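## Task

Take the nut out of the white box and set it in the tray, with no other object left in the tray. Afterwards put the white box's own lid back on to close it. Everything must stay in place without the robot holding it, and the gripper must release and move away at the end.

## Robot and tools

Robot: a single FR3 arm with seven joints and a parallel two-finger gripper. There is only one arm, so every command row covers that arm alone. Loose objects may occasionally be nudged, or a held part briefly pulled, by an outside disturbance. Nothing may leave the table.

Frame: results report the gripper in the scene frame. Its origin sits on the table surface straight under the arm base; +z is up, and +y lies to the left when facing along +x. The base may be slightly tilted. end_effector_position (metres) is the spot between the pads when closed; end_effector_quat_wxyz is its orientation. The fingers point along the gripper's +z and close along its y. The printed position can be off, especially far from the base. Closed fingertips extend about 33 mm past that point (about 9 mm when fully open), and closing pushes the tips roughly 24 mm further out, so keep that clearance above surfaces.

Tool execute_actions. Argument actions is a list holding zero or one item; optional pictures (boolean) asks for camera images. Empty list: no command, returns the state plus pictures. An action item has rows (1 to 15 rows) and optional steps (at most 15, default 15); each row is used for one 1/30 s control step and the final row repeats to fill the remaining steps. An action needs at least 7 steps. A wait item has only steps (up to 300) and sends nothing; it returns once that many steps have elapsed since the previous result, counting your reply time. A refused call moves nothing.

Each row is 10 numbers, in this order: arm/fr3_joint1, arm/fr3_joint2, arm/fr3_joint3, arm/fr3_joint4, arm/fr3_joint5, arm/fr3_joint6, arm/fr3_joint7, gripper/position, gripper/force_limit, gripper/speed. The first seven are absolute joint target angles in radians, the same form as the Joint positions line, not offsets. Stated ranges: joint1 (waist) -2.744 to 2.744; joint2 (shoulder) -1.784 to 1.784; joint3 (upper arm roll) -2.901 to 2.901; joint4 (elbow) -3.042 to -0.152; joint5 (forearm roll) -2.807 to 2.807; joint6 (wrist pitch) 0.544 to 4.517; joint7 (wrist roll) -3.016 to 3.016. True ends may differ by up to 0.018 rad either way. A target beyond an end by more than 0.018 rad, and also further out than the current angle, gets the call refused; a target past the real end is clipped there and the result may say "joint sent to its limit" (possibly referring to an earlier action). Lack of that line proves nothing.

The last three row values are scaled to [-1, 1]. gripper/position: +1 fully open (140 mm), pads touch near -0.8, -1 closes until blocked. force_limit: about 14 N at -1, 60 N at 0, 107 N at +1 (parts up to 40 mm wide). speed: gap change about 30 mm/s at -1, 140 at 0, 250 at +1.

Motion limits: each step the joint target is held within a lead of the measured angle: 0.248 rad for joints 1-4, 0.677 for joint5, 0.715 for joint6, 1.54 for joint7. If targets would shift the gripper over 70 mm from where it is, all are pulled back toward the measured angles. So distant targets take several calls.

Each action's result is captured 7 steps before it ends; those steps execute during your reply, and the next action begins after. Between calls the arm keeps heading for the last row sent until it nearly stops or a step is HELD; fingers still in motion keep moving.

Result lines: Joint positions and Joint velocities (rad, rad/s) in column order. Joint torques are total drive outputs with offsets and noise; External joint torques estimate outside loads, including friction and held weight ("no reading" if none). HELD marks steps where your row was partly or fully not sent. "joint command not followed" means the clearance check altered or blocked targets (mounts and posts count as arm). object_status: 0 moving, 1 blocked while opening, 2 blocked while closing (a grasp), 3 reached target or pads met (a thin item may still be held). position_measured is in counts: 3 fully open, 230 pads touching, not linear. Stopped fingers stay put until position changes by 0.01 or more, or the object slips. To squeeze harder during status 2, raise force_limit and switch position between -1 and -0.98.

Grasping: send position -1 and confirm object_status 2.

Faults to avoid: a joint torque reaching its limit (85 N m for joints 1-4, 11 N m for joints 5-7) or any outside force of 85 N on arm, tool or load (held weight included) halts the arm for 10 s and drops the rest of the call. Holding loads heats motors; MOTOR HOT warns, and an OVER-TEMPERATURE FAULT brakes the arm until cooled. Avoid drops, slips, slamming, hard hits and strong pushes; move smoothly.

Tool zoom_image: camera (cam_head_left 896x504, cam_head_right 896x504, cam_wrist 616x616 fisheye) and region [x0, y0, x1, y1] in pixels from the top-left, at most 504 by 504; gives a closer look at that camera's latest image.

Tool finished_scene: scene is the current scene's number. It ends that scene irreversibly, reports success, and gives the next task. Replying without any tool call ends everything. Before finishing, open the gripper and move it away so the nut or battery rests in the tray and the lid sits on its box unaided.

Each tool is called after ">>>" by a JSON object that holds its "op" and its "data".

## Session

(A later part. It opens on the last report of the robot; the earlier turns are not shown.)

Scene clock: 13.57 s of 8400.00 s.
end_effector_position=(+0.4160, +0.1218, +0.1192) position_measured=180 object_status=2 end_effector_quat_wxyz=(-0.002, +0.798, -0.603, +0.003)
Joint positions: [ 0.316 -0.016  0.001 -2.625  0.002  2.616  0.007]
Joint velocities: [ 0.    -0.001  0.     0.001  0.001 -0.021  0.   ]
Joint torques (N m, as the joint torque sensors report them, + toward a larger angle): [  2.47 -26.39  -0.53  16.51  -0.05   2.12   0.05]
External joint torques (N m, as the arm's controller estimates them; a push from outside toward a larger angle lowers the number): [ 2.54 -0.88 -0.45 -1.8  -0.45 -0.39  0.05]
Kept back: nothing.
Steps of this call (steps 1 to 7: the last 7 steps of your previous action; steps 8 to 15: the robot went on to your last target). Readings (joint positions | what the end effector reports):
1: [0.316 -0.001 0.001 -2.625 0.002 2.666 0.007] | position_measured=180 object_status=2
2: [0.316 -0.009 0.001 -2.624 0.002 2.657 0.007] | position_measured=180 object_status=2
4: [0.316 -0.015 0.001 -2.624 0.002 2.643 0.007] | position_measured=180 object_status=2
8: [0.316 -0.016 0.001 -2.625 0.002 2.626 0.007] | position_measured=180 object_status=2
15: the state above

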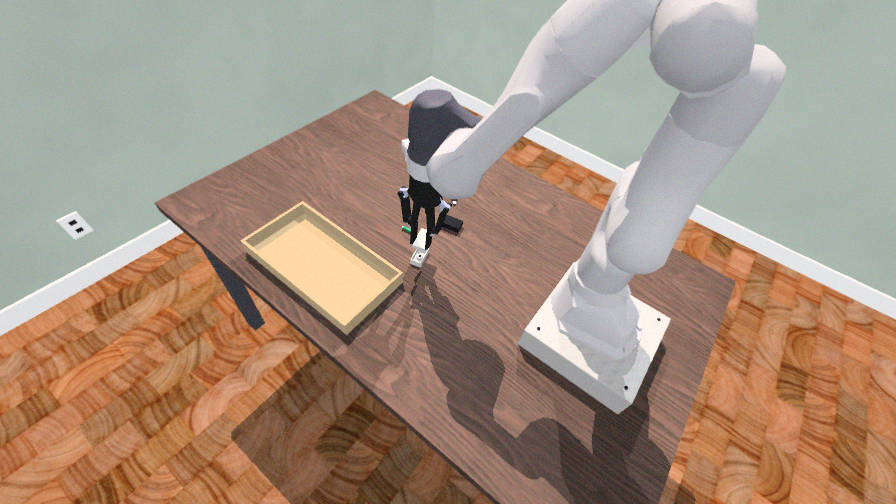

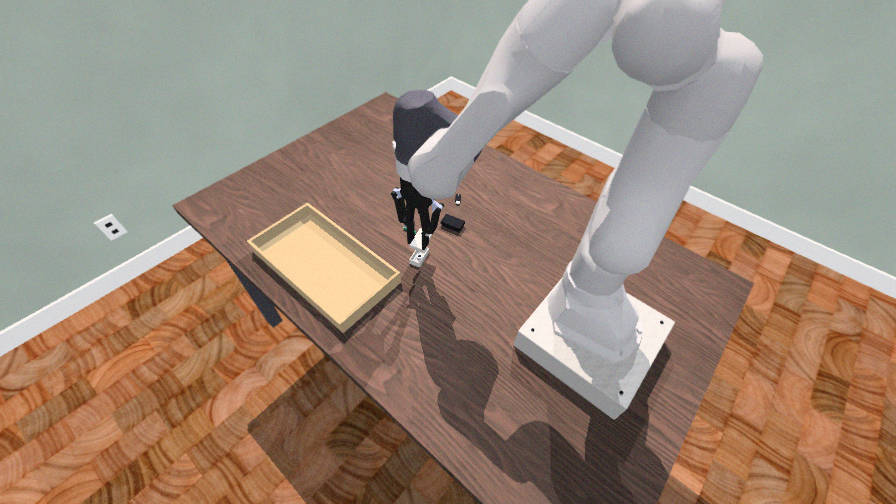

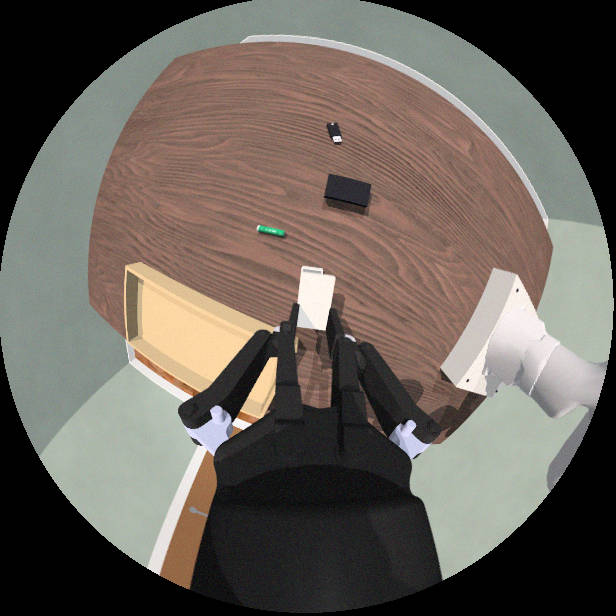

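>>> {"op": "execute_actions", "data": {"actions": [{"rows":[[0.319,-0.12,0,-2.9,0,2.78,0.01,-1,-0.5,-0.5],[0.319,-0.12,0,-2.9,0,2.78,0.01,-1,-0.5,-0.5],[0.319,-0.12,0,-2.9,0,2.78,0.01,-1,-0.5,-0.5],[0.319,-0.12,0,-2.9,0,2.78,0.01,-1,-0.5,-0.5],[0.319,-0.12,0,-2.9,0,2.78,0.01,-1,-0.5,-0.5],[0.319,-0.12,0,-2.9,0,2.78,0.01,-1,-0.5,-0.5],[0.319,-0.12,0,-2.9,0,2.78,0.01,-1,-0.5,-0.5],[0.319,-0.11,0,-2.915,0,2.805,0.01,-1,-0.5,-0.5]],"steps":15}]}}

>>> {"op": "execute_actions", "data": {"actions": [{"rows":[[0.319,-0.07,0,-2.912,0,2.842,0.01,-1,-0.5,-0.5],[0.319,-0.07,0,-2.912,0,2.842,0.01,-1,-0.5,-0.5],[0.319,-0.03,0,-2.909,0,2.879,0.01,-1,-0.5,-0.5],[0.319,-0.03,0,-2.909,0,2.879,0.01,-1,-0.5,-0.5],[0.319,0.01,0,-2.906,0,2.916,0.01,-1,-0.5,-0.5],[0.319,0.01,0,-2.906,0,2.916,0.01,-1,-0.5,-0.5],[0.319,0.04,0,-2.902,0,2.942,0.01,-1,-0.5,-0.5]],"steps":15}]}}

>>> {"op": "execute_actions", "data": {"actions": [{"steps":15}], "pictures": true}}

>>> {"op": "zoom_image", "data": {"camera": "cam_head_left", "region": [380, 200, 500, 310]}}

Scene clock: 15.20 s of 8400.00 s.
end_effector_position=(+0.3206, +0.0937, +0.0794) position_measured=180 object_status=2 end_effector_quat_wxyz=(+0.017, +0.797, -0.603, -0.011)
Joint positions: [ 0.317 -0.11   0.    -2.893  0.002  2.742  0.007]
Joint velocities: [-0.001 -0.018 -0.    -0.241  0.     0.377 -0.   ]
Joint torques (N m, as the joint torque sensors report them, + toward a larger angle): [  1.89 -18.93  -1.14  13.4   -0.19   2.75   0.03]
External joint torques (N m, as the arm's controller estimates them; a push from outside toward a larger angle lowers the number): [ 2.   -1.52 -0.92 -1.66 -0.5   0.59  0.02]
Steps of this call (steps 1 to 15: the robot went on to your last target; steps 16 to 41: nothing new was sent; steps 42 to 49: the first 8 steps of this action). Readings (joint positions | what the end effector reports):
42: [0.317 -0.038 0.000 -2.666 0.002 2.642 0.007] | position_measured=180 object_status=2
43: [0.317 -0.068 0.000 -2.729 0.002 2.664 0.007] | position_measured=180 object_status=2
45: [0.317 -0.096 0.000 -2.826 0.002 2.698 0.007] | position_measured=180 object_status=2
49: the state above

Scene clock: 15.70 s of 8400.00 s.
end_effector_position=(+0.3155, +0.0920, +0.0466) position_measured=180 object_status=2 end_effector_quat_wxyz=(+0.015, +0.797, -0.603, -0.009)
Joint positions: [ 0.317  0.01   0.    -2.906  0.002  2.881  0.007]
Joint velocities: [ 0.001  0.438  0.001  0.005 -0.     0.336 -0.   ]
Joint torques (N m, as the joint torque sensors report them, + toward a larger angle): [  2.25 -25.28  -0.41  13.72  -0.23   3.28   0.1 ]
External joint torques (N m, as the arm's controller estimates them; a push from outside toward a larger angle lowers the number): [ 2.23  0.6  -0.45 -0.36 -0.34  0.53  0.1 ]
Steps of this call (steps 1 to 7: the last 7 steps of your previous action; steps 8 to 15: the first 8 steps of this action). Readings (joint positions | what the end effector reports):
8: [0.317 -0.104 0.000 -2.912 0.002 2.796 0.007] | position_measured=180 object_status=2
9: [0.317 -0.094 0.000 -2.911 0.002 2.804 0.007] | position_measured=180 object_status=2
11: [0.317 -0.062 0.000 -2.910 0.002 2.827 0.007] | position_measured=180 object_status=2
15: the state above

Scene clock: 16.20 s of 8400.00 s.
end_effector_position=(+0.3241, +0.0944, +0.0423) position_measured=180 object_status=2 end_effector_quat_wxyz=(+0.003, +0.797, -0.604, -0.000)
Joint positions: [ 0.317  0.038  0.    -2.904  0.002  2.936  0.007]
Joint velocities: [-0.001  0.001 -0.001  0.    -0.002  0.018  0.002]
Joint torques (N m, as the joint torque sensors report them, + toward a larger angle): [  1.46 -20.33   0.45  12.67  -0.28   2.97   0.15]
External joint torques (N m, as the arm's controller estimates them; a push from outside toward a larger angle lowers the number): [ 1.53  1.09  0.48  0.32 -0.44  0.51  0.15]
Kept back: nothing.
Steps of this call (steps 1 to 7: the last 7 steps of your previous action; steps 8 to 15: the robot went on to your last target). Readings (joint positions | what the end effector reports):
1: [0.317 0.022 0.000 -2.906 0.002 2.891 0.007] | position_measured=180 object_status=2
2: [0.317 0.029 0.000 -2.906 0.002 2.899 0.007] | position_measured=180 object_status=2
4: [0.317 0.035 0.000 -2.906 0.002 2.912 0.007] | position_measured=180 object_status=2
8: [0.317 0.038 0.000 -2.904 0.002 2.927 0.007] | position_measured=180 object_status=2
15: the state above

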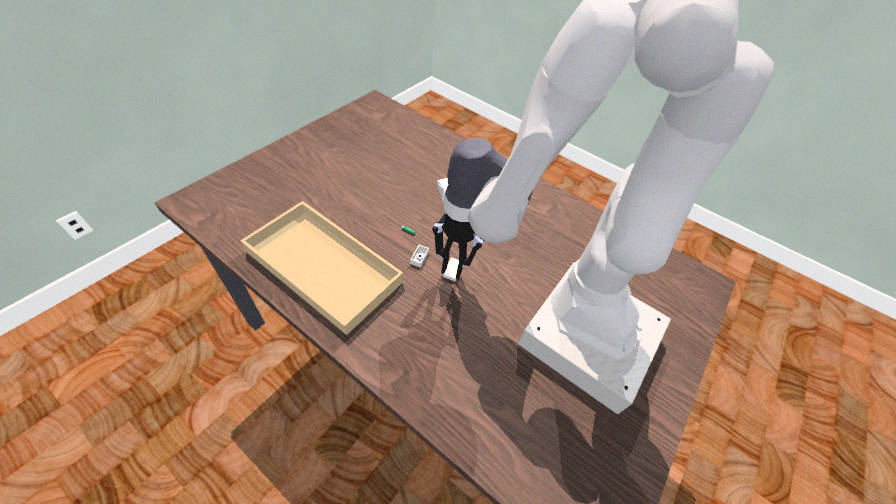

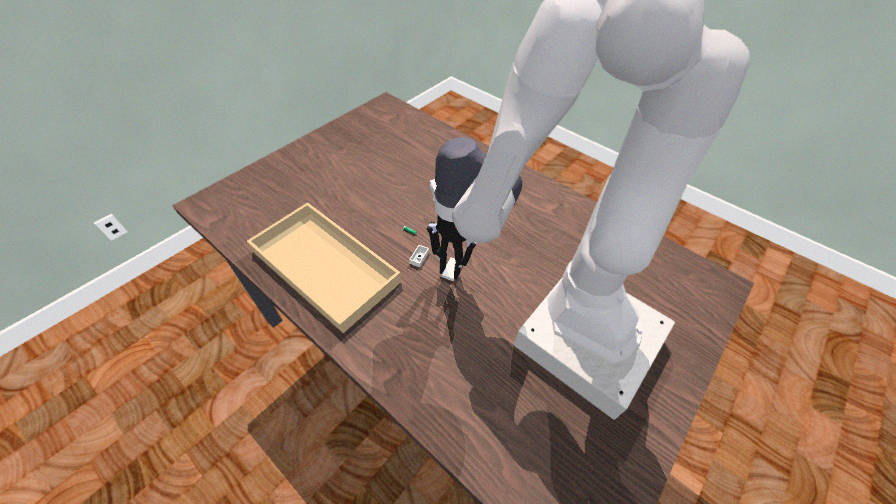

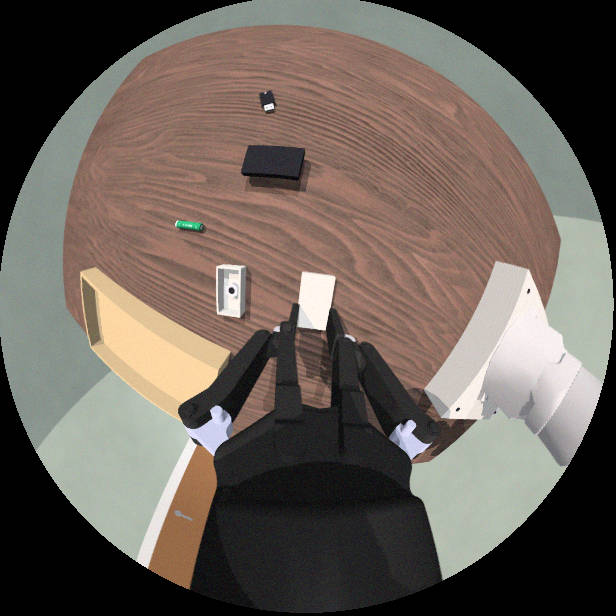

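Region (380, 200, 500, 310) of cam_head_left's 896x504 image, scaled by 4.200, with more detail than that image has; it fills the top 462 rows of this view, and the rest is white.

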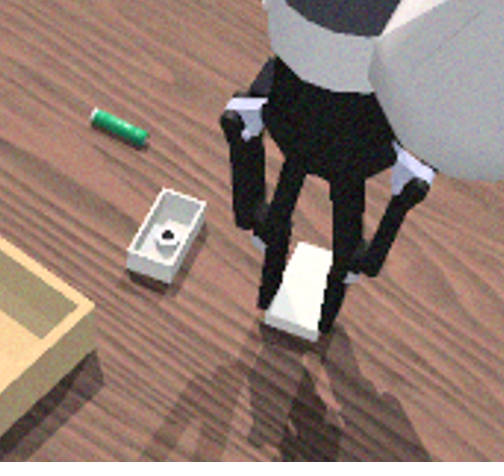

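>>> {"op": "execute_actions", "data": {"actions": [{"rows":[[0.319,0.04,0,-2.902,0,2.942,0.01,-0.1,0,0],[0.319,0.04,0,-2.902,0,2.942,0.01,-0.1,0,0],[0.319,0.04,0,-2.902,0,2.942,0.01,-0.1,0,0],[0.319,0.04,0,-2.902,0,2.942,0.01,-0.1,0,0],[0.319,0.04,0,-2.902,0,2.942,0.01,-0.1,0,0],[0.319,0.04,0,-2.902,0,2.942,0.01,-0.1,0,0],[0.319,0.04,0,-2.902,0,2.942,0.01,-0.1,0,0],[0.319,0.04,0,-2.902,0,2.942,0.01,-0.1,0,0],[0.319,-0.11,0,-2.915,0,2.805,0.01,-0.1,0,0]],"steps":15}]}}

>>> {"op": "execute_actions", "data": {"actions": [{"rows":[[0.3,-0.1,0,-2.75,0,2.65,1.55,-0.48,0,0],[0.3,-0.1,0,-2.75,0,2.65,1.55,-0.48,0,0],[0.3,-0.1,0,-2.75,0,2.65,1.55,-0.48,0,0],[0.3,-0.1,0,-2.75,0,2.65,1.55,-0.48,0,0],[0.292,0.0,0,-2.635,0,2.635,1.55,-0.48,0,0],[0.292,0.0,0,-2.635,0,2.635,1.55,-0.48,0,0],[0.292,0.0,0,-2.635,0,2.635,1.55,-0.48,0,0],[0.292,0.0,0,-2.635,0,2.635,1.55,-0.48,0,0],[0.292,0.0,0,-2.635,0,2.635,1.55,-0.48,0,0],[0.292,0.0,0,-2.635,0,2.635,1.55,-0.48,0,0],[0.292,0.0,0,-2.635,0,2.635,1.55,-0.48,0,0],[0.292,0.123,0,-2.635,0,2.758,1.55,-0.48,0,0]],"steps":15}]}}

>>> {"op": "execute_actions", "data": {"actions": [{"steps":25}], "pictures": true}}

>>> {"op": "zoom_image", "data": {"camera": "cam_wrist", "region": [230, 220, 400, 390]}}

Scene clock: 17.73 s of 8400.00 s.
end_effector_position=(+0.3251, +0.0947, +0.0426) position_measured=141 object_status=0 end_effector_quat_wxyz=(+0.002, +0.797, -0.604, +0.001)
Joint positions: [ 0.317  0.039  0.    -2.904  0.002  2.94   0.007]
Joint velocities: [ 0.001 -0.001 -0.002  0.    -0.001  0.    -0.001]
Joint torques (N m, as the joint torque sensors report them, + toward a larger angle): [  2.21 -21.03  -1.02  13.48  -0.23   2.9    0.08]
External joint torques (N m, as the arm's controller estimates them; a push from outside toward a larger angle lowers the number): [ 2.28  0.54 -0.98  0.97 -0.39  0.4   0.08]
Steps of this call (steps 1 to 15: the robot went on to your last target; steps 16 to 38: nothing new was sent; steps 39 to 46: the first 8 steps of this action). Readings (joint positions | what the end effector reports):
39: [0.317 0.038 0.000 -2.904 0.002 2.940 0.007] | position_measured=180 object_status=0
40: [0.317 0.038 0.000 -2.904 0.002 2.940 0.007] | position_measured=180 object_status=0
42: [0.317 0.039 0.000 -2.904 0.002 2.940 0.007] | position_measured=160 object_status=0
46: the state above

Scene clock: 18.23 s of 8400.00 s.
end_effector_position=(+0.4208, +0.1139, +0.1168) position_measured=189 object_status=0 end_effector_quat_wxyz=(+0.025, -0.454, +0.891, -0.007)
Joint positions: [ 0.297 -0.025  0.    -2.663  0.001  2.687  0.891]
Joint velocities: [-0.04   0.312 -0.004  0.395  0.    -0.275  2.171]
Joint torques (N m, as the joint torque sensors report them, + toward a larger angle): [  0.5  -24.84  -0.96  14.38   0.36   1.58   0.61]
External joint torques (N m, as the arm's controller estimates them; a push from outside toward a larger angle lowers the number): [-0.28  1.15 -1.71  0.76  0.18 -0.37  0.63]
Steps of this call (steps 1 to 7: the last 7 steps of your previous action; steps 8 to 15: the first 8 steps of this action). Readings (joint positions | what the end effector reports):
8: [0.315 -0.099 0.001 -2.886 0.001 2.808 0.134] | position_measured=141 object_status=0
9: [0.311 -0.095 0.001 -2.843 0.001 2.779 0.281] | position_measured=147 object_status=0
11: [0.306 -0.100 0.000 -2.785 0.001 2.741 0.530] | position_measured=162 object_status=0
15: the state above

Scene clock: 19.07 s of 8400.00 s.
end_effector_position=(+0.4122, +0.1105, +0.0682) position_measured=190 object_status=3 end_effector_quat_wxyz=(-0.002, -0.163, +0.987, -0.002)
Joint positions: [ 0.295  0.122  0.    -2.637  0.001  2.754  1.504]
Joint velocities: [ 0.001 -0.002  0.     0.001  0.001  0.007  0.142]
Joint torques (N m, as the joint torque sensors report them, + toward a larger angle): [ -0.59 -26.47  -0.42  15.57   0.27   2.96   0.07]
External joint torques (N m, as the arm's controller estimates them; a push from outside toward a larger angle lowers the number): [-0.55  1.29 -0.49 -0.26 -0.04  0.54  0.07]
Kept back: nothing.
Steps of this call (steps 1 to 7: the last 7 steps of your previous action; steps 8 to 25: the robot went on to your last target). Readings (joint positions | what the end effector reports):
1: [0.296 -0.017 0.000 -2.653 0.001 2.679 0.959] | position_measured=190 object_status=0
2: [0.295 -0.011 0.000 -2.647 0.001 2.672 1.020] | position_measured=190 object_status=0
4: [0.295 0.011 0.000 -2.637 0.001 2.679 1.124] | position_measured=190 object_status=0
8: [0.295 0.108 0.000 -2.637 0.001 2.720 1.274] | position_measured=190 object_status=3
25: the state above

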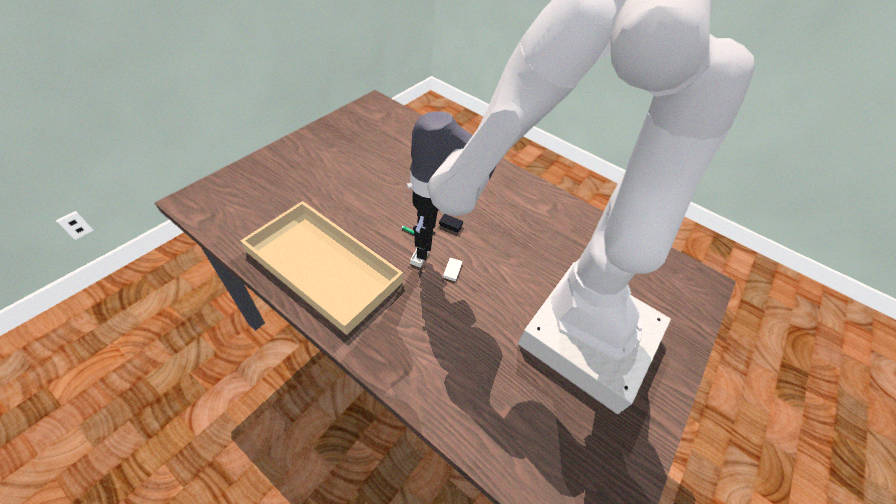

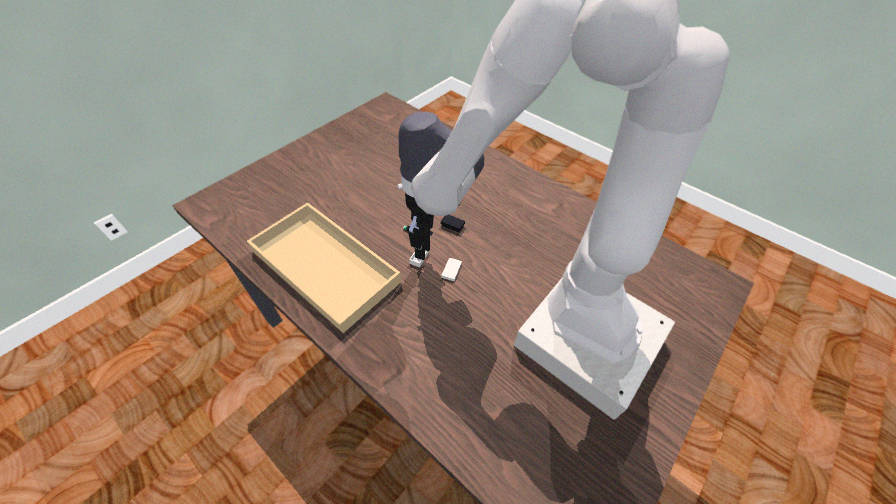

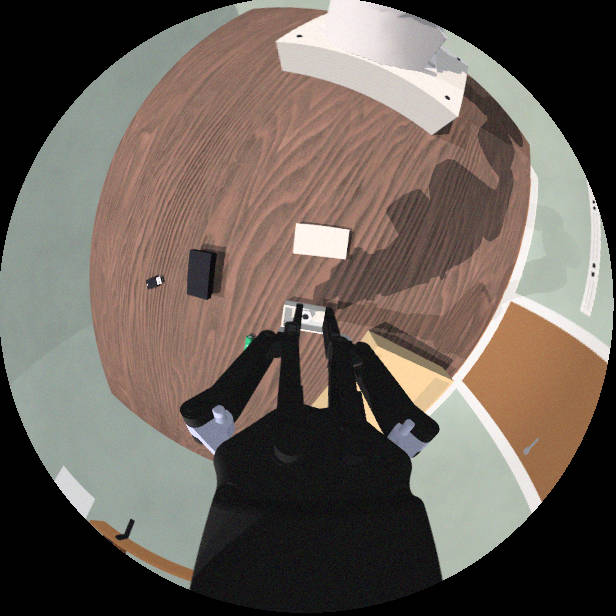

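Region (230, 220, 400, 390) of cam_wrist's 616x616 image, scaled by 2.965, with more detail than that image has.

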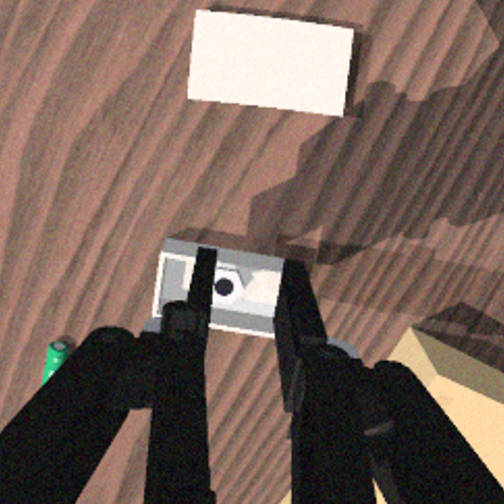

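>>> {"op": "execute_actions", "data": {"actions": [{"rows":[[0.275,0.14,0,-2.614,0,2.755,1.535,-0.48,0,0],[0.275,0.14,0,-2.614,0,2.755,1.535,-0.48,0,0],[0.275,0.14,0,-2.614,0,2.755,1.535,-0.48,0,0],[0.275,0.14,0,-2.614,0,2.755,1.535,-0.48,0,0],[0.275,0.14,0,-2.614,0,2.755,1.535,-0.48,0,0],[0.275,0.171,0,-2.614,0,2.785,1.535,-0.48,0,0]],"steps":15}]}}

>>> {"op": "execute_actions", "data": {"actions": [{"steps":20}], "pictures": true}}

>>> {"op": "zoom_image", "data": {"camera": "cam_wrist", "region": [250, 250, 370, 370]}}

>>> {"op": "zoom_image", "data": {"camera": "cam_head_left", "region": [390, 220, 460, 290]}}

Scene clock: 20.33 s of 8400.00 s.
end_effector_position=(+0.4202, +0.1052, +0.0610) position_measured=190 object_status=3 end_effector_quat_wxyz=(-0.002, -0.137, +0.991, -0.002)
Joint positions: [ 0.278  0.157  0.    -2.615  0.001  2.768  1.541]
Joint velocities: [-0.006  0.202  0.001  0.002  0.     0.079 -0.01 ]
Joint torques (N m, as the joint torque sensors report them, + toward a larger angle): [ -0.57 -29.38   0.27  14.78   0.17   3.06  -0.24]
External joint torques (N m, as the arm's controller estimates them; a push from outside toward a larger angle lowers the number): [-0.61  1.75  0.04 -1.27 -0.11  0.41 -0.24]
Steps of this call (steps 1 to 30: the robot went on to your last target; steps 31 to 38: the first 8 steps of this action). Readings (joint positions | what the end effector reports):
31: [0.292 0.125 0.001 -2.633 0.001 2.755 1.545] | position_measured=190 object_status=3
32: [0.288 0.130 0.001 -2.627 0.001 2.755 1.544] | position_measured=190 object_status=3
34: [0.281 0.135 0.001 -2.620 0.001 2.755 1.543] | position_measured=190 object_status=3
38: the state above

Scene clock: 21.00 s of 8400.00 s.
end_effector_position=(+0.4205, +0.1051, +0.0569) position_measured=190 object_status=3 end_effector_quat_wxyz=(-0.001, -0.138, +0.990, -0.001)
Joint positions: [ 0.278  0.169  0.    -2.615  0.001  2.782  1.539]
Joint velocities: [-0.001  0.001 -0.     0.001 -0.001  0.001 -0.   ]
Joint torques (N m, as the joint torque sensors report them, + toward a larger angle): [ -1.16 -27.04  -0.56  15.34   0.2    2.76  -0.2 ]
External joint torques (N m, as the arm's controller estimates them; a push from outside toward a larger angle lowers the number): [-1.04  1.69 -0.62  0.04 -0.09  0.35 -0.2 ]
Kept back: nothing.
Steps of this call (steps 1 to 7: the last 7 steps of your previous action; steps 8 to 20: the robot went on to your last target). Readings (joint positions | what the end effector reports):
1: [0.278 0.163 0.000 -2.615 0.001 2.770 1.541] | position_measured=190 object_status=3
2: [0.278 0.166 0.000 -2.615 0.001 2.772 1.541] | position_measured=190 object_status=3
4: [0.278 0.169 0.000 -2.615 0.001 2.775 1.540] | position_measured=190 object_status=3
8: [0.278 0.169 0.000 -2.615 0.001 2.779 1.540] | position_measured=190 object_status=3
20: the state above

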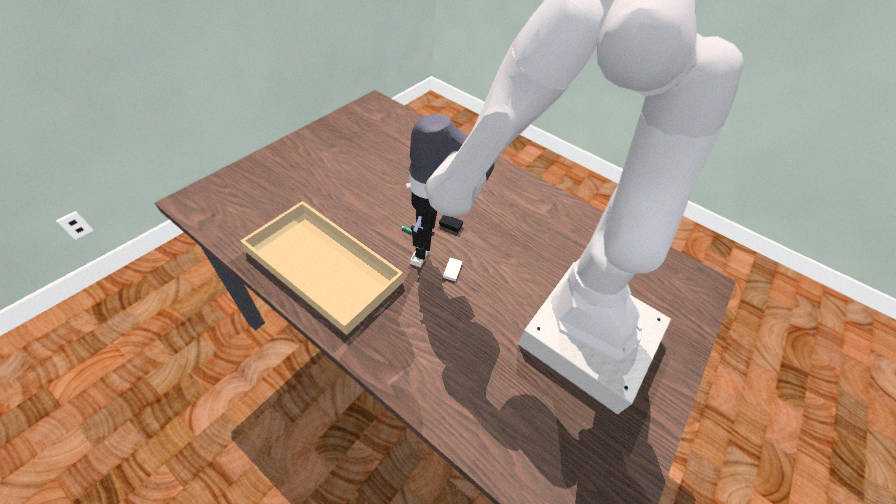

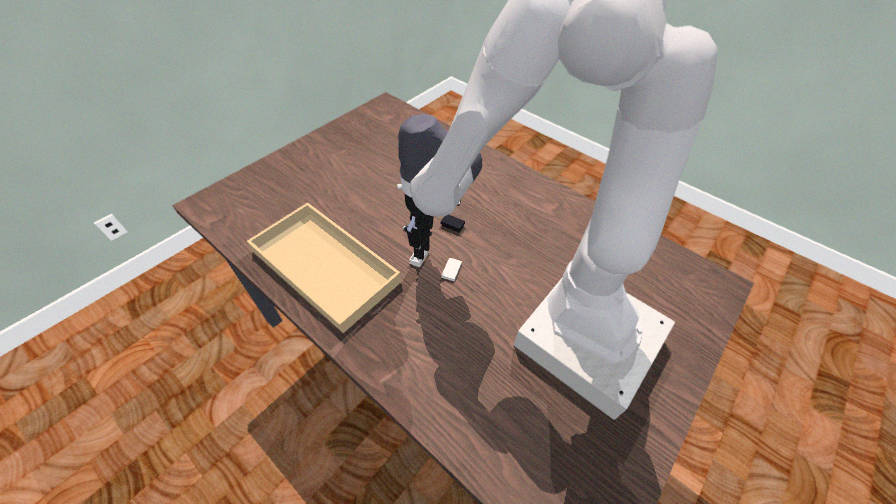

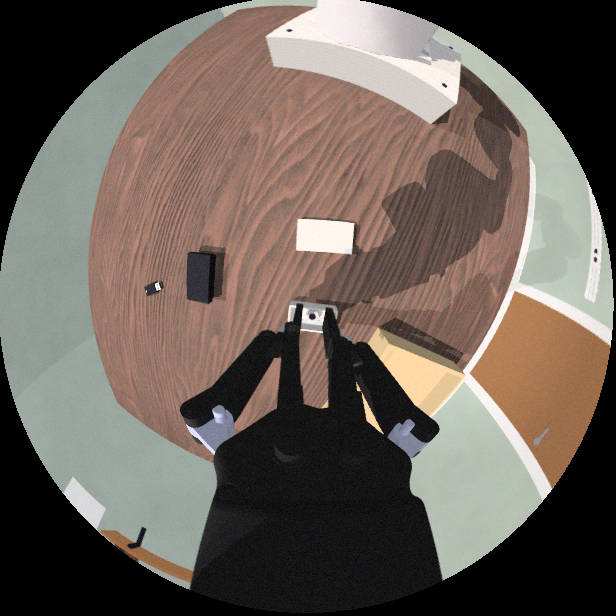

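Region (250, 250, 370, 370) of cam_wrist's 616x616 image, scaled by 4.200, with more detail than that image has.

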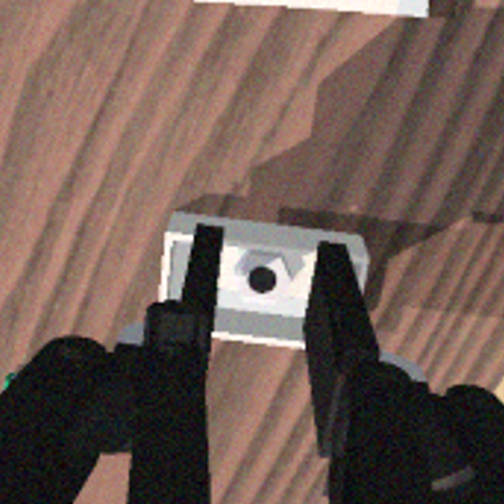

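Region (390, 220, 460, 290) of cam_head_left's 896x504 image, scaled by 7.200, with more detail than that image has.

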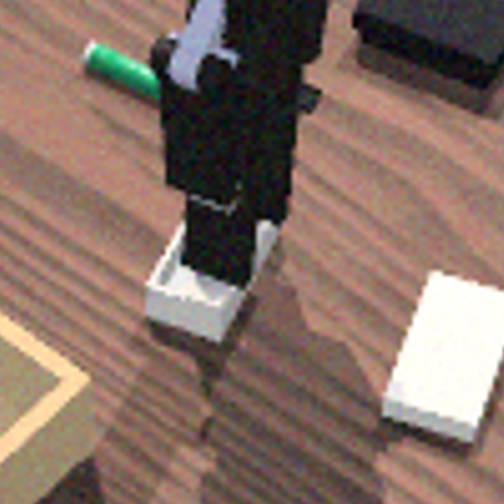

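>>> {"op": "execute_actions", "data": {"actions": [{"rows":[[0.275,0.175,0,-2.597,0,2.772,1.65,-0.52,0,0],[0.275,0.175,0,-2.597,0,2.772,1.65,-0.52,0,0],[0.275,0.175,0,-2.597,0,2.772,1.65,-0.52,0,0],[0.275,0.175,0,-2.597,0,2.772,1.65,-0.52,0,0],[0.275,0.175,0,-2.597,0,2.772,1.65,-0.52,0,0],[0.275,0.175,0,-2.597,0,2.772,1.65,-0.52,0,0],[0.275,0.19,0,-2.595,0,2.786,1.65,-0.52,0,0],[0.275,0.19,0,-2.595,0,2.786,1.65,-0.52,0,0],[0.275,0.212,0,-2.594,0,2.806,1.65,-0.52,0,0]],"steps":15}]}}

>>> {"op": "execute_actions", "data": {"actions": [{"steps":15}], "pictures": true}}

>>> {"op": "zoom_image", "data": {"camera": "cam_wrist", "region": [250, 250, 370, 370]}}

>>> {"op": "zoom_image", "data": {"camera": "cam_head_left", "region": [390, 220, 460, 290]}}

Scene clock: 22.40 s of 8400.00 s.
end_effector_position=(+0.4276, +0.1069, +0.0578) position_measured=195 object_status=0 end_effector_quat_wxyz=(+0.002, -0.107, +0.994, -0.001)
Joint positions: [ 0.278  0.179  0.    -2.597  0.001  2.78   1.601]
Joint velocities: [ 0.     0.116 -0.     0.02  -0.     0.03   0.154]
Joint torques (N m, as the joint torque sensors report them, + toward a larger angle): [ -1.07 -27.72  -0.13  15.51   0.18   2.69   0.1 ]
External joint torques (N m, as the arm's controller estimates them; a push from outside toward a larger angle lowers the number): [-0.99  1.53 -0.22  0.88 -0.09  0.41  0.1 ]
Steps of this call (steps 1 to 15: the robot went on to your last target; steps 16 to 34: nothing new was sent; steps 35 to 42: the first 8 steps of this action). Readings (joint positions | what the end effector reports):
35: [0.278 0.171 0.000 -2.612 0.001 2.781 1.547] | position_measured=190 object_status=0
36: [0.278 0.172 0.000 -2.608 0.001 2.780 1.558] | position_measured=193 object_status=0
38: [0.278 0.173 0.000 -2.602 0.001 2.778 1.575] | position_measured=195 object_status=0
42: the state above

Scene clock: 22.90 s of 8400.00 s.
end_effector_position=(+0.4282, +0.1069, +0.0500) position_measured=195 object_status=3 end_effector_quat_wxyz=(+0.003, -0.089, +0.996, -0.001)
Joint positions: [ 0.277  0.204  0.    -2.593  0.001  2.801  1.637]
Joint velocities: [-0.001  0.001  0.     0.     0.002  0.005  0.03 ]
Joint torques (N m, as the joint torque sensors report them, + toward a larger angle): [ -0.97 -23.02  -0.7   13.64   0.25   3.02   0.18]
External joint torques (N m, as the arm's controller estimates them; a push from outside toward a larger angle lowers the number): [-0.86  6.6  -0.79 -1.44 -0.04  0.61  0.18]
Kept back: nothing.
Steps of this call (steps 1 to 7: the last 7 steps of your previous action; steps 8 to 15: the robot went on to your last target). Readings (joint positions | what the end effector reports):
1: [0.278 0.185 0.000 -2.596 0.001 2.784 1.605] | position_measured=195 object_status=0
2: [0.278 0.193 0.000 -2.595 0.001 2.788 1.610] | position_measured=195 object_status=0
4: [0.277 0.201 0.000 -2.595 0.001 2.792 1.617] | position_measured=195 object_status=0
8: [0.277 0.203 0.000 -2.593 0.001 2.798 1.627] | position_measured=195 object_status=3
15: the state above

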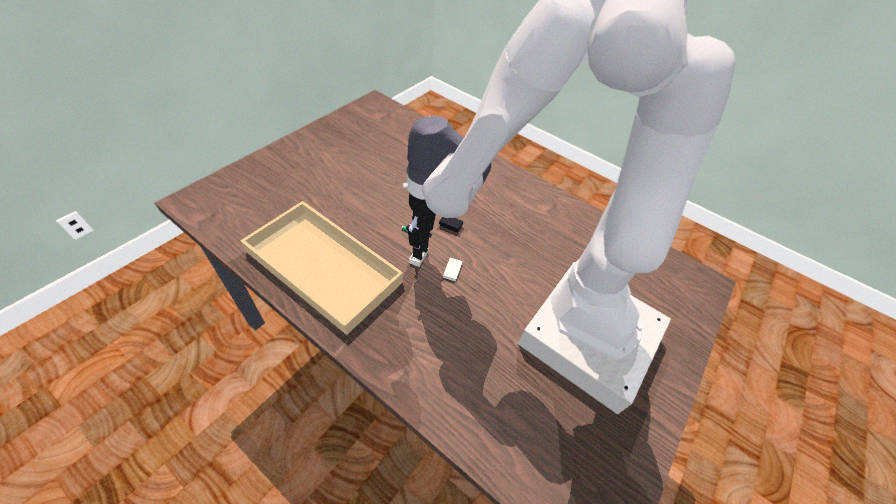

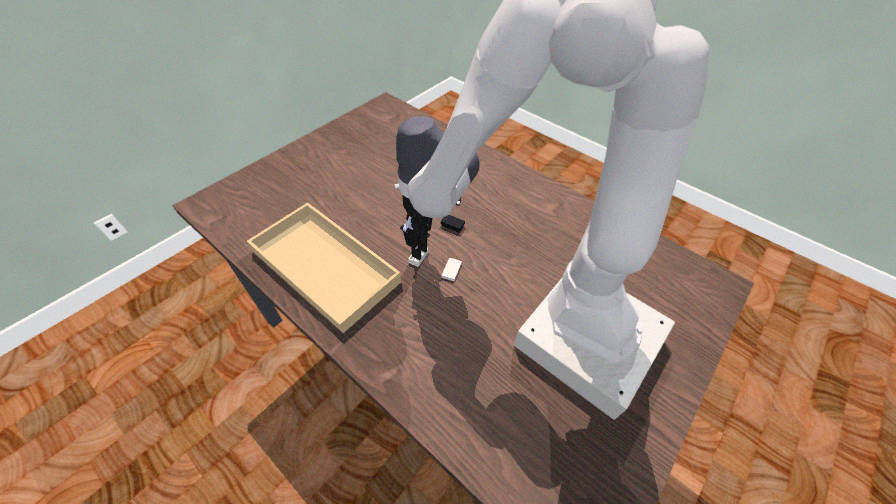

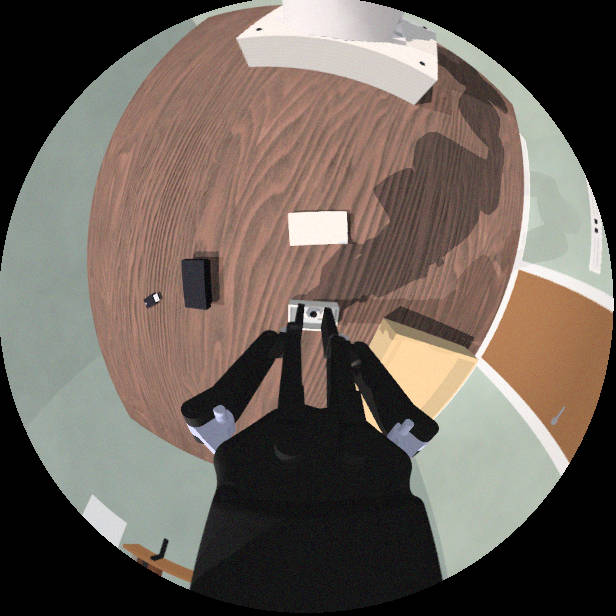

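Region (250, 250, 370, 370) of cam_wrist's 616x616 image, scaled by 4.200, with more detail than that image has.

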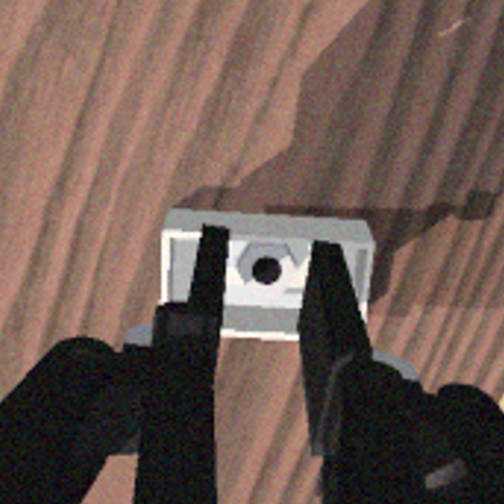

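Region (390, 220, 460, 290) of cam_head_left's 896x504 image, scaled by 7.200, with more detail than that image has.

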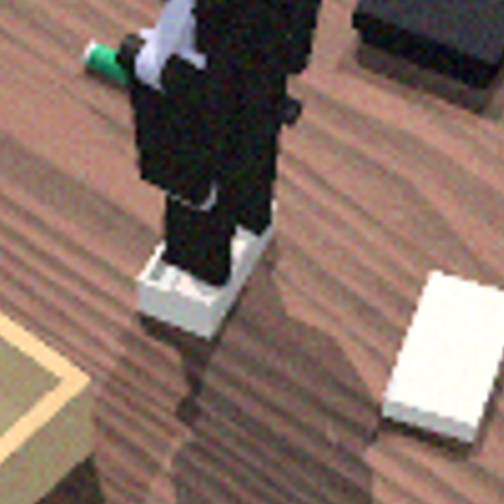

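>>> {"op": "execute_actions", "data": {"actions": [{"rows":[[0.275,0.195,0,-2.59,0,2.785,1.65,-0.52,0,0],[0.275,0.195,0,-2.59,0,2.785,1.65,-0.52,0,0],[0.275,0.195,0,-2.59,0,2.785,1.65,-0.52,0,0],[0.275,0.195,0,-2.588,0,2.783,1.65,-0.52,0,0],[0.275,0.195,0,-2.588,0,2.783,1.65,-0.52,0,0],[0.275,0.205,0,-2.588,0,2.793,1.65,-0.52,0,0],[0.275,0.205,0,-2.588,0,2.793,1.65,-0.52,0,0],[0.275,0.215,0,-2.587,0,2.802,1.65,-0.52,0,0],[0.275,0.215,0,-2.587,0,2.802,1.65,-0.52,0,0],[0.275,0.225,0,-2.586,0,2.811,1.65,-0.52,0,0]],"steps":15}]}}

>>> {"op": "execute_actions", "data": {"actions": [{"steps":15}], "pictures": true}}

>>> {"op": "zoom_image", "data": {"camera": "cam_wrist", "region": [270, 270, 360, 360]}}

>>> {"op": "zoom_image", "data": {"camera": "cam_head_left", "region": [395, 235, 445, 285]}}

Scene clock: 25.47 s of 8400.00 s.
end_effector_position=(+0.4291, +0.1072, +0.0513) position_measured=195 object_status=3 end_effector_quat_wxyz=(+0.002, -0.084, +0.996, -0.001)
Joint positions: [ 0.277  0.202  0.    -2.589  0.001  2.794  1.646]
Joint velocities: [-0.001  0.113  0.     0.026  0.001  0.045  0.002]
Joint torques (N m, as the joint torque sensors report them, + toward a larger angle): [ -1.87 -27.47  -0.28  13.63   0.25   2.64   0.1 ]
External joint torques (N m, as the arm's controller estimates them; a push from outside toward a larger angle lowers the number): [-1.75  0.69 -0.35 -0.38 -0.05  0.44  0.1 ]
Steps of this call (steps 1 to 15: the robot went on to your last target; steps 16 to 69: nothing new was sent; steps 70 to 77: the first 8 steps of this action). Readings (joint positions | what the end effector reports):
70: [0.277 0.203 0.000 -2.593 0.001 2.800 1.646] | position_measured=195 object_status=3
71: [0.277 0.201 0.000 -2.593 0.001 2.798 1.646] | position_measured=195 object_status=3
73: [0.277 0.198 0.000 -2.592 0.001 2.794 1.646] | position_measured=195 object_status=3
77: the state above

Scene clock: 25.97 s of 8400.00 s.
end_effector_position=(+0.4330, +0.1081, +0.0499) position_measured=195 object_status=3 end_effector_quat_wxyz=(+0.006, -0.084, +0.996, -0.000)
Joint positions: [ 0.277  0.211  0.    -2.584  0.001  2.806  1.647]
Joint velocities: [-0.     0.001 -0.001  0.    -0.002  0.005 -0.   ]
Joint torques (N m, as the joint torque sensors report them, + toward a larger angle): [ -0.41 -20.9   -0.95  12.34   0.2    3.08   0.06]
External joint torques (N m, as the arm's controller estimates them; a push from outside toward a larger angle lowers the number): [-0.29  9.02 -1.03 -2.81 -0.09  0.64  0.06]
Kept back: nothing.
Steps of this call (steps 1 to 7: the last 7 steps of your previous action; steps 8 to 15: the robot went on to your last target). Readings (joint positions | what the end effector reports):
1: [0.277 0.206 0.000 -2.589 0.001 2.795 1.646] | position_measured=195 object_status=3
2: [0.277 0.207 0.000 -2.588 0.001 2.797 1.646] | position_measured=195 object_status=3
4: [0.277 0.209 0.000 -2.585 0.001 2.800 1.646] | position_measured=195 object_status=3
8: [0.277 0.211 0.000 -2.584 0.001 2.804 1.646] | position_measured=195 object_status=3
15: the state above

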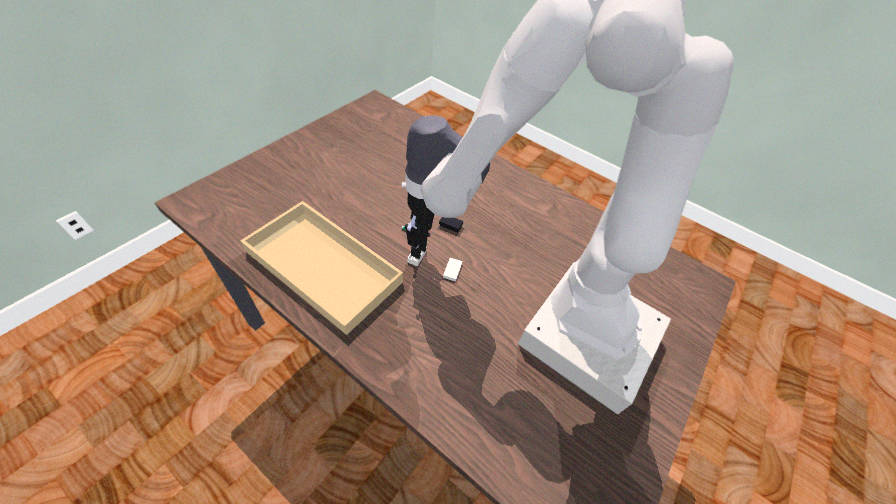

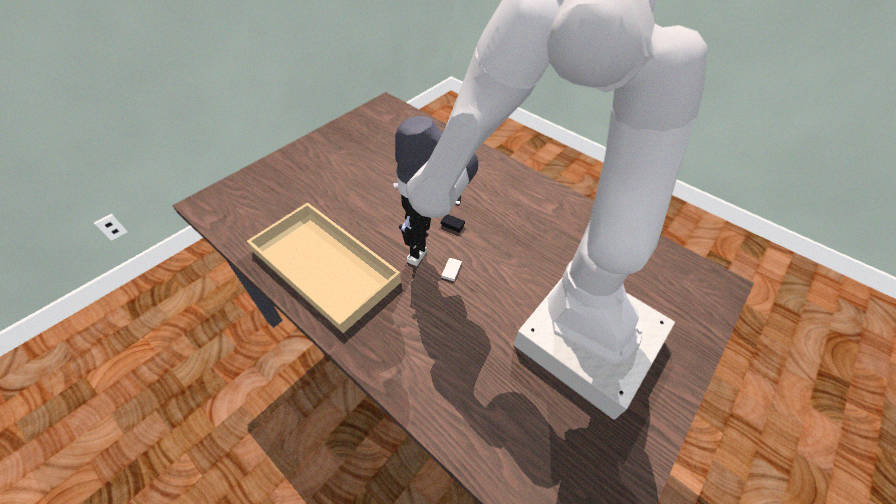

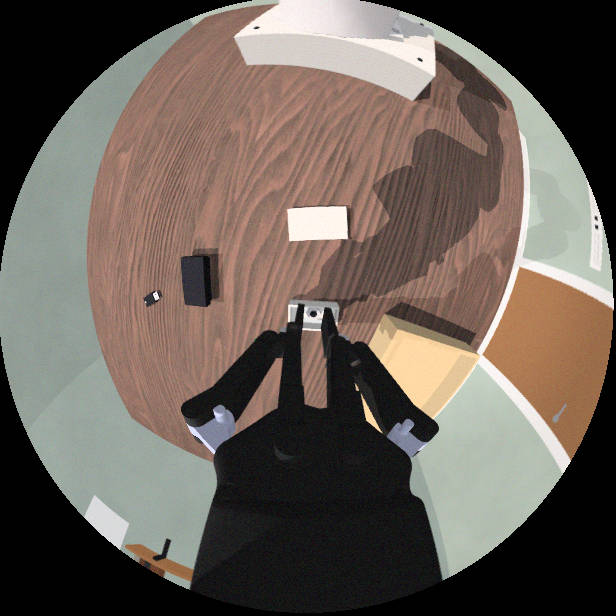

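Region (270, 270, 360, 360) of cam_wrist's 616x616 image, scaled by 5.600, with more detail than that image has.

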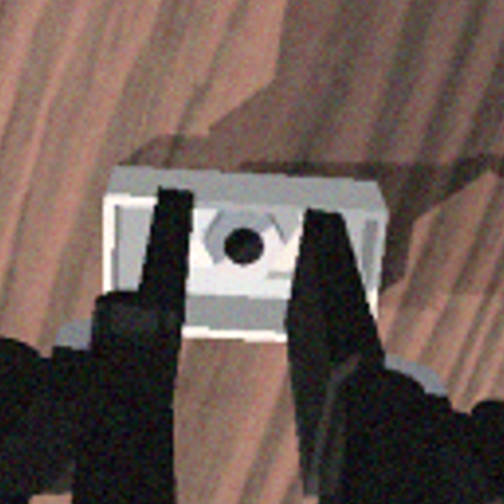

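Region (395, 235, 445, 285) of cam_head_left's 896x504 image, scaled by 10.080, with more detail than that image has.

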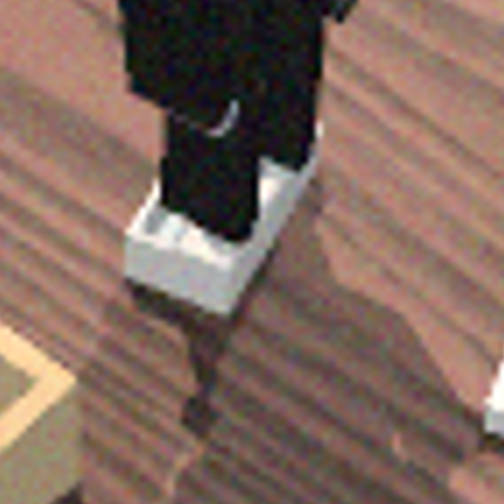

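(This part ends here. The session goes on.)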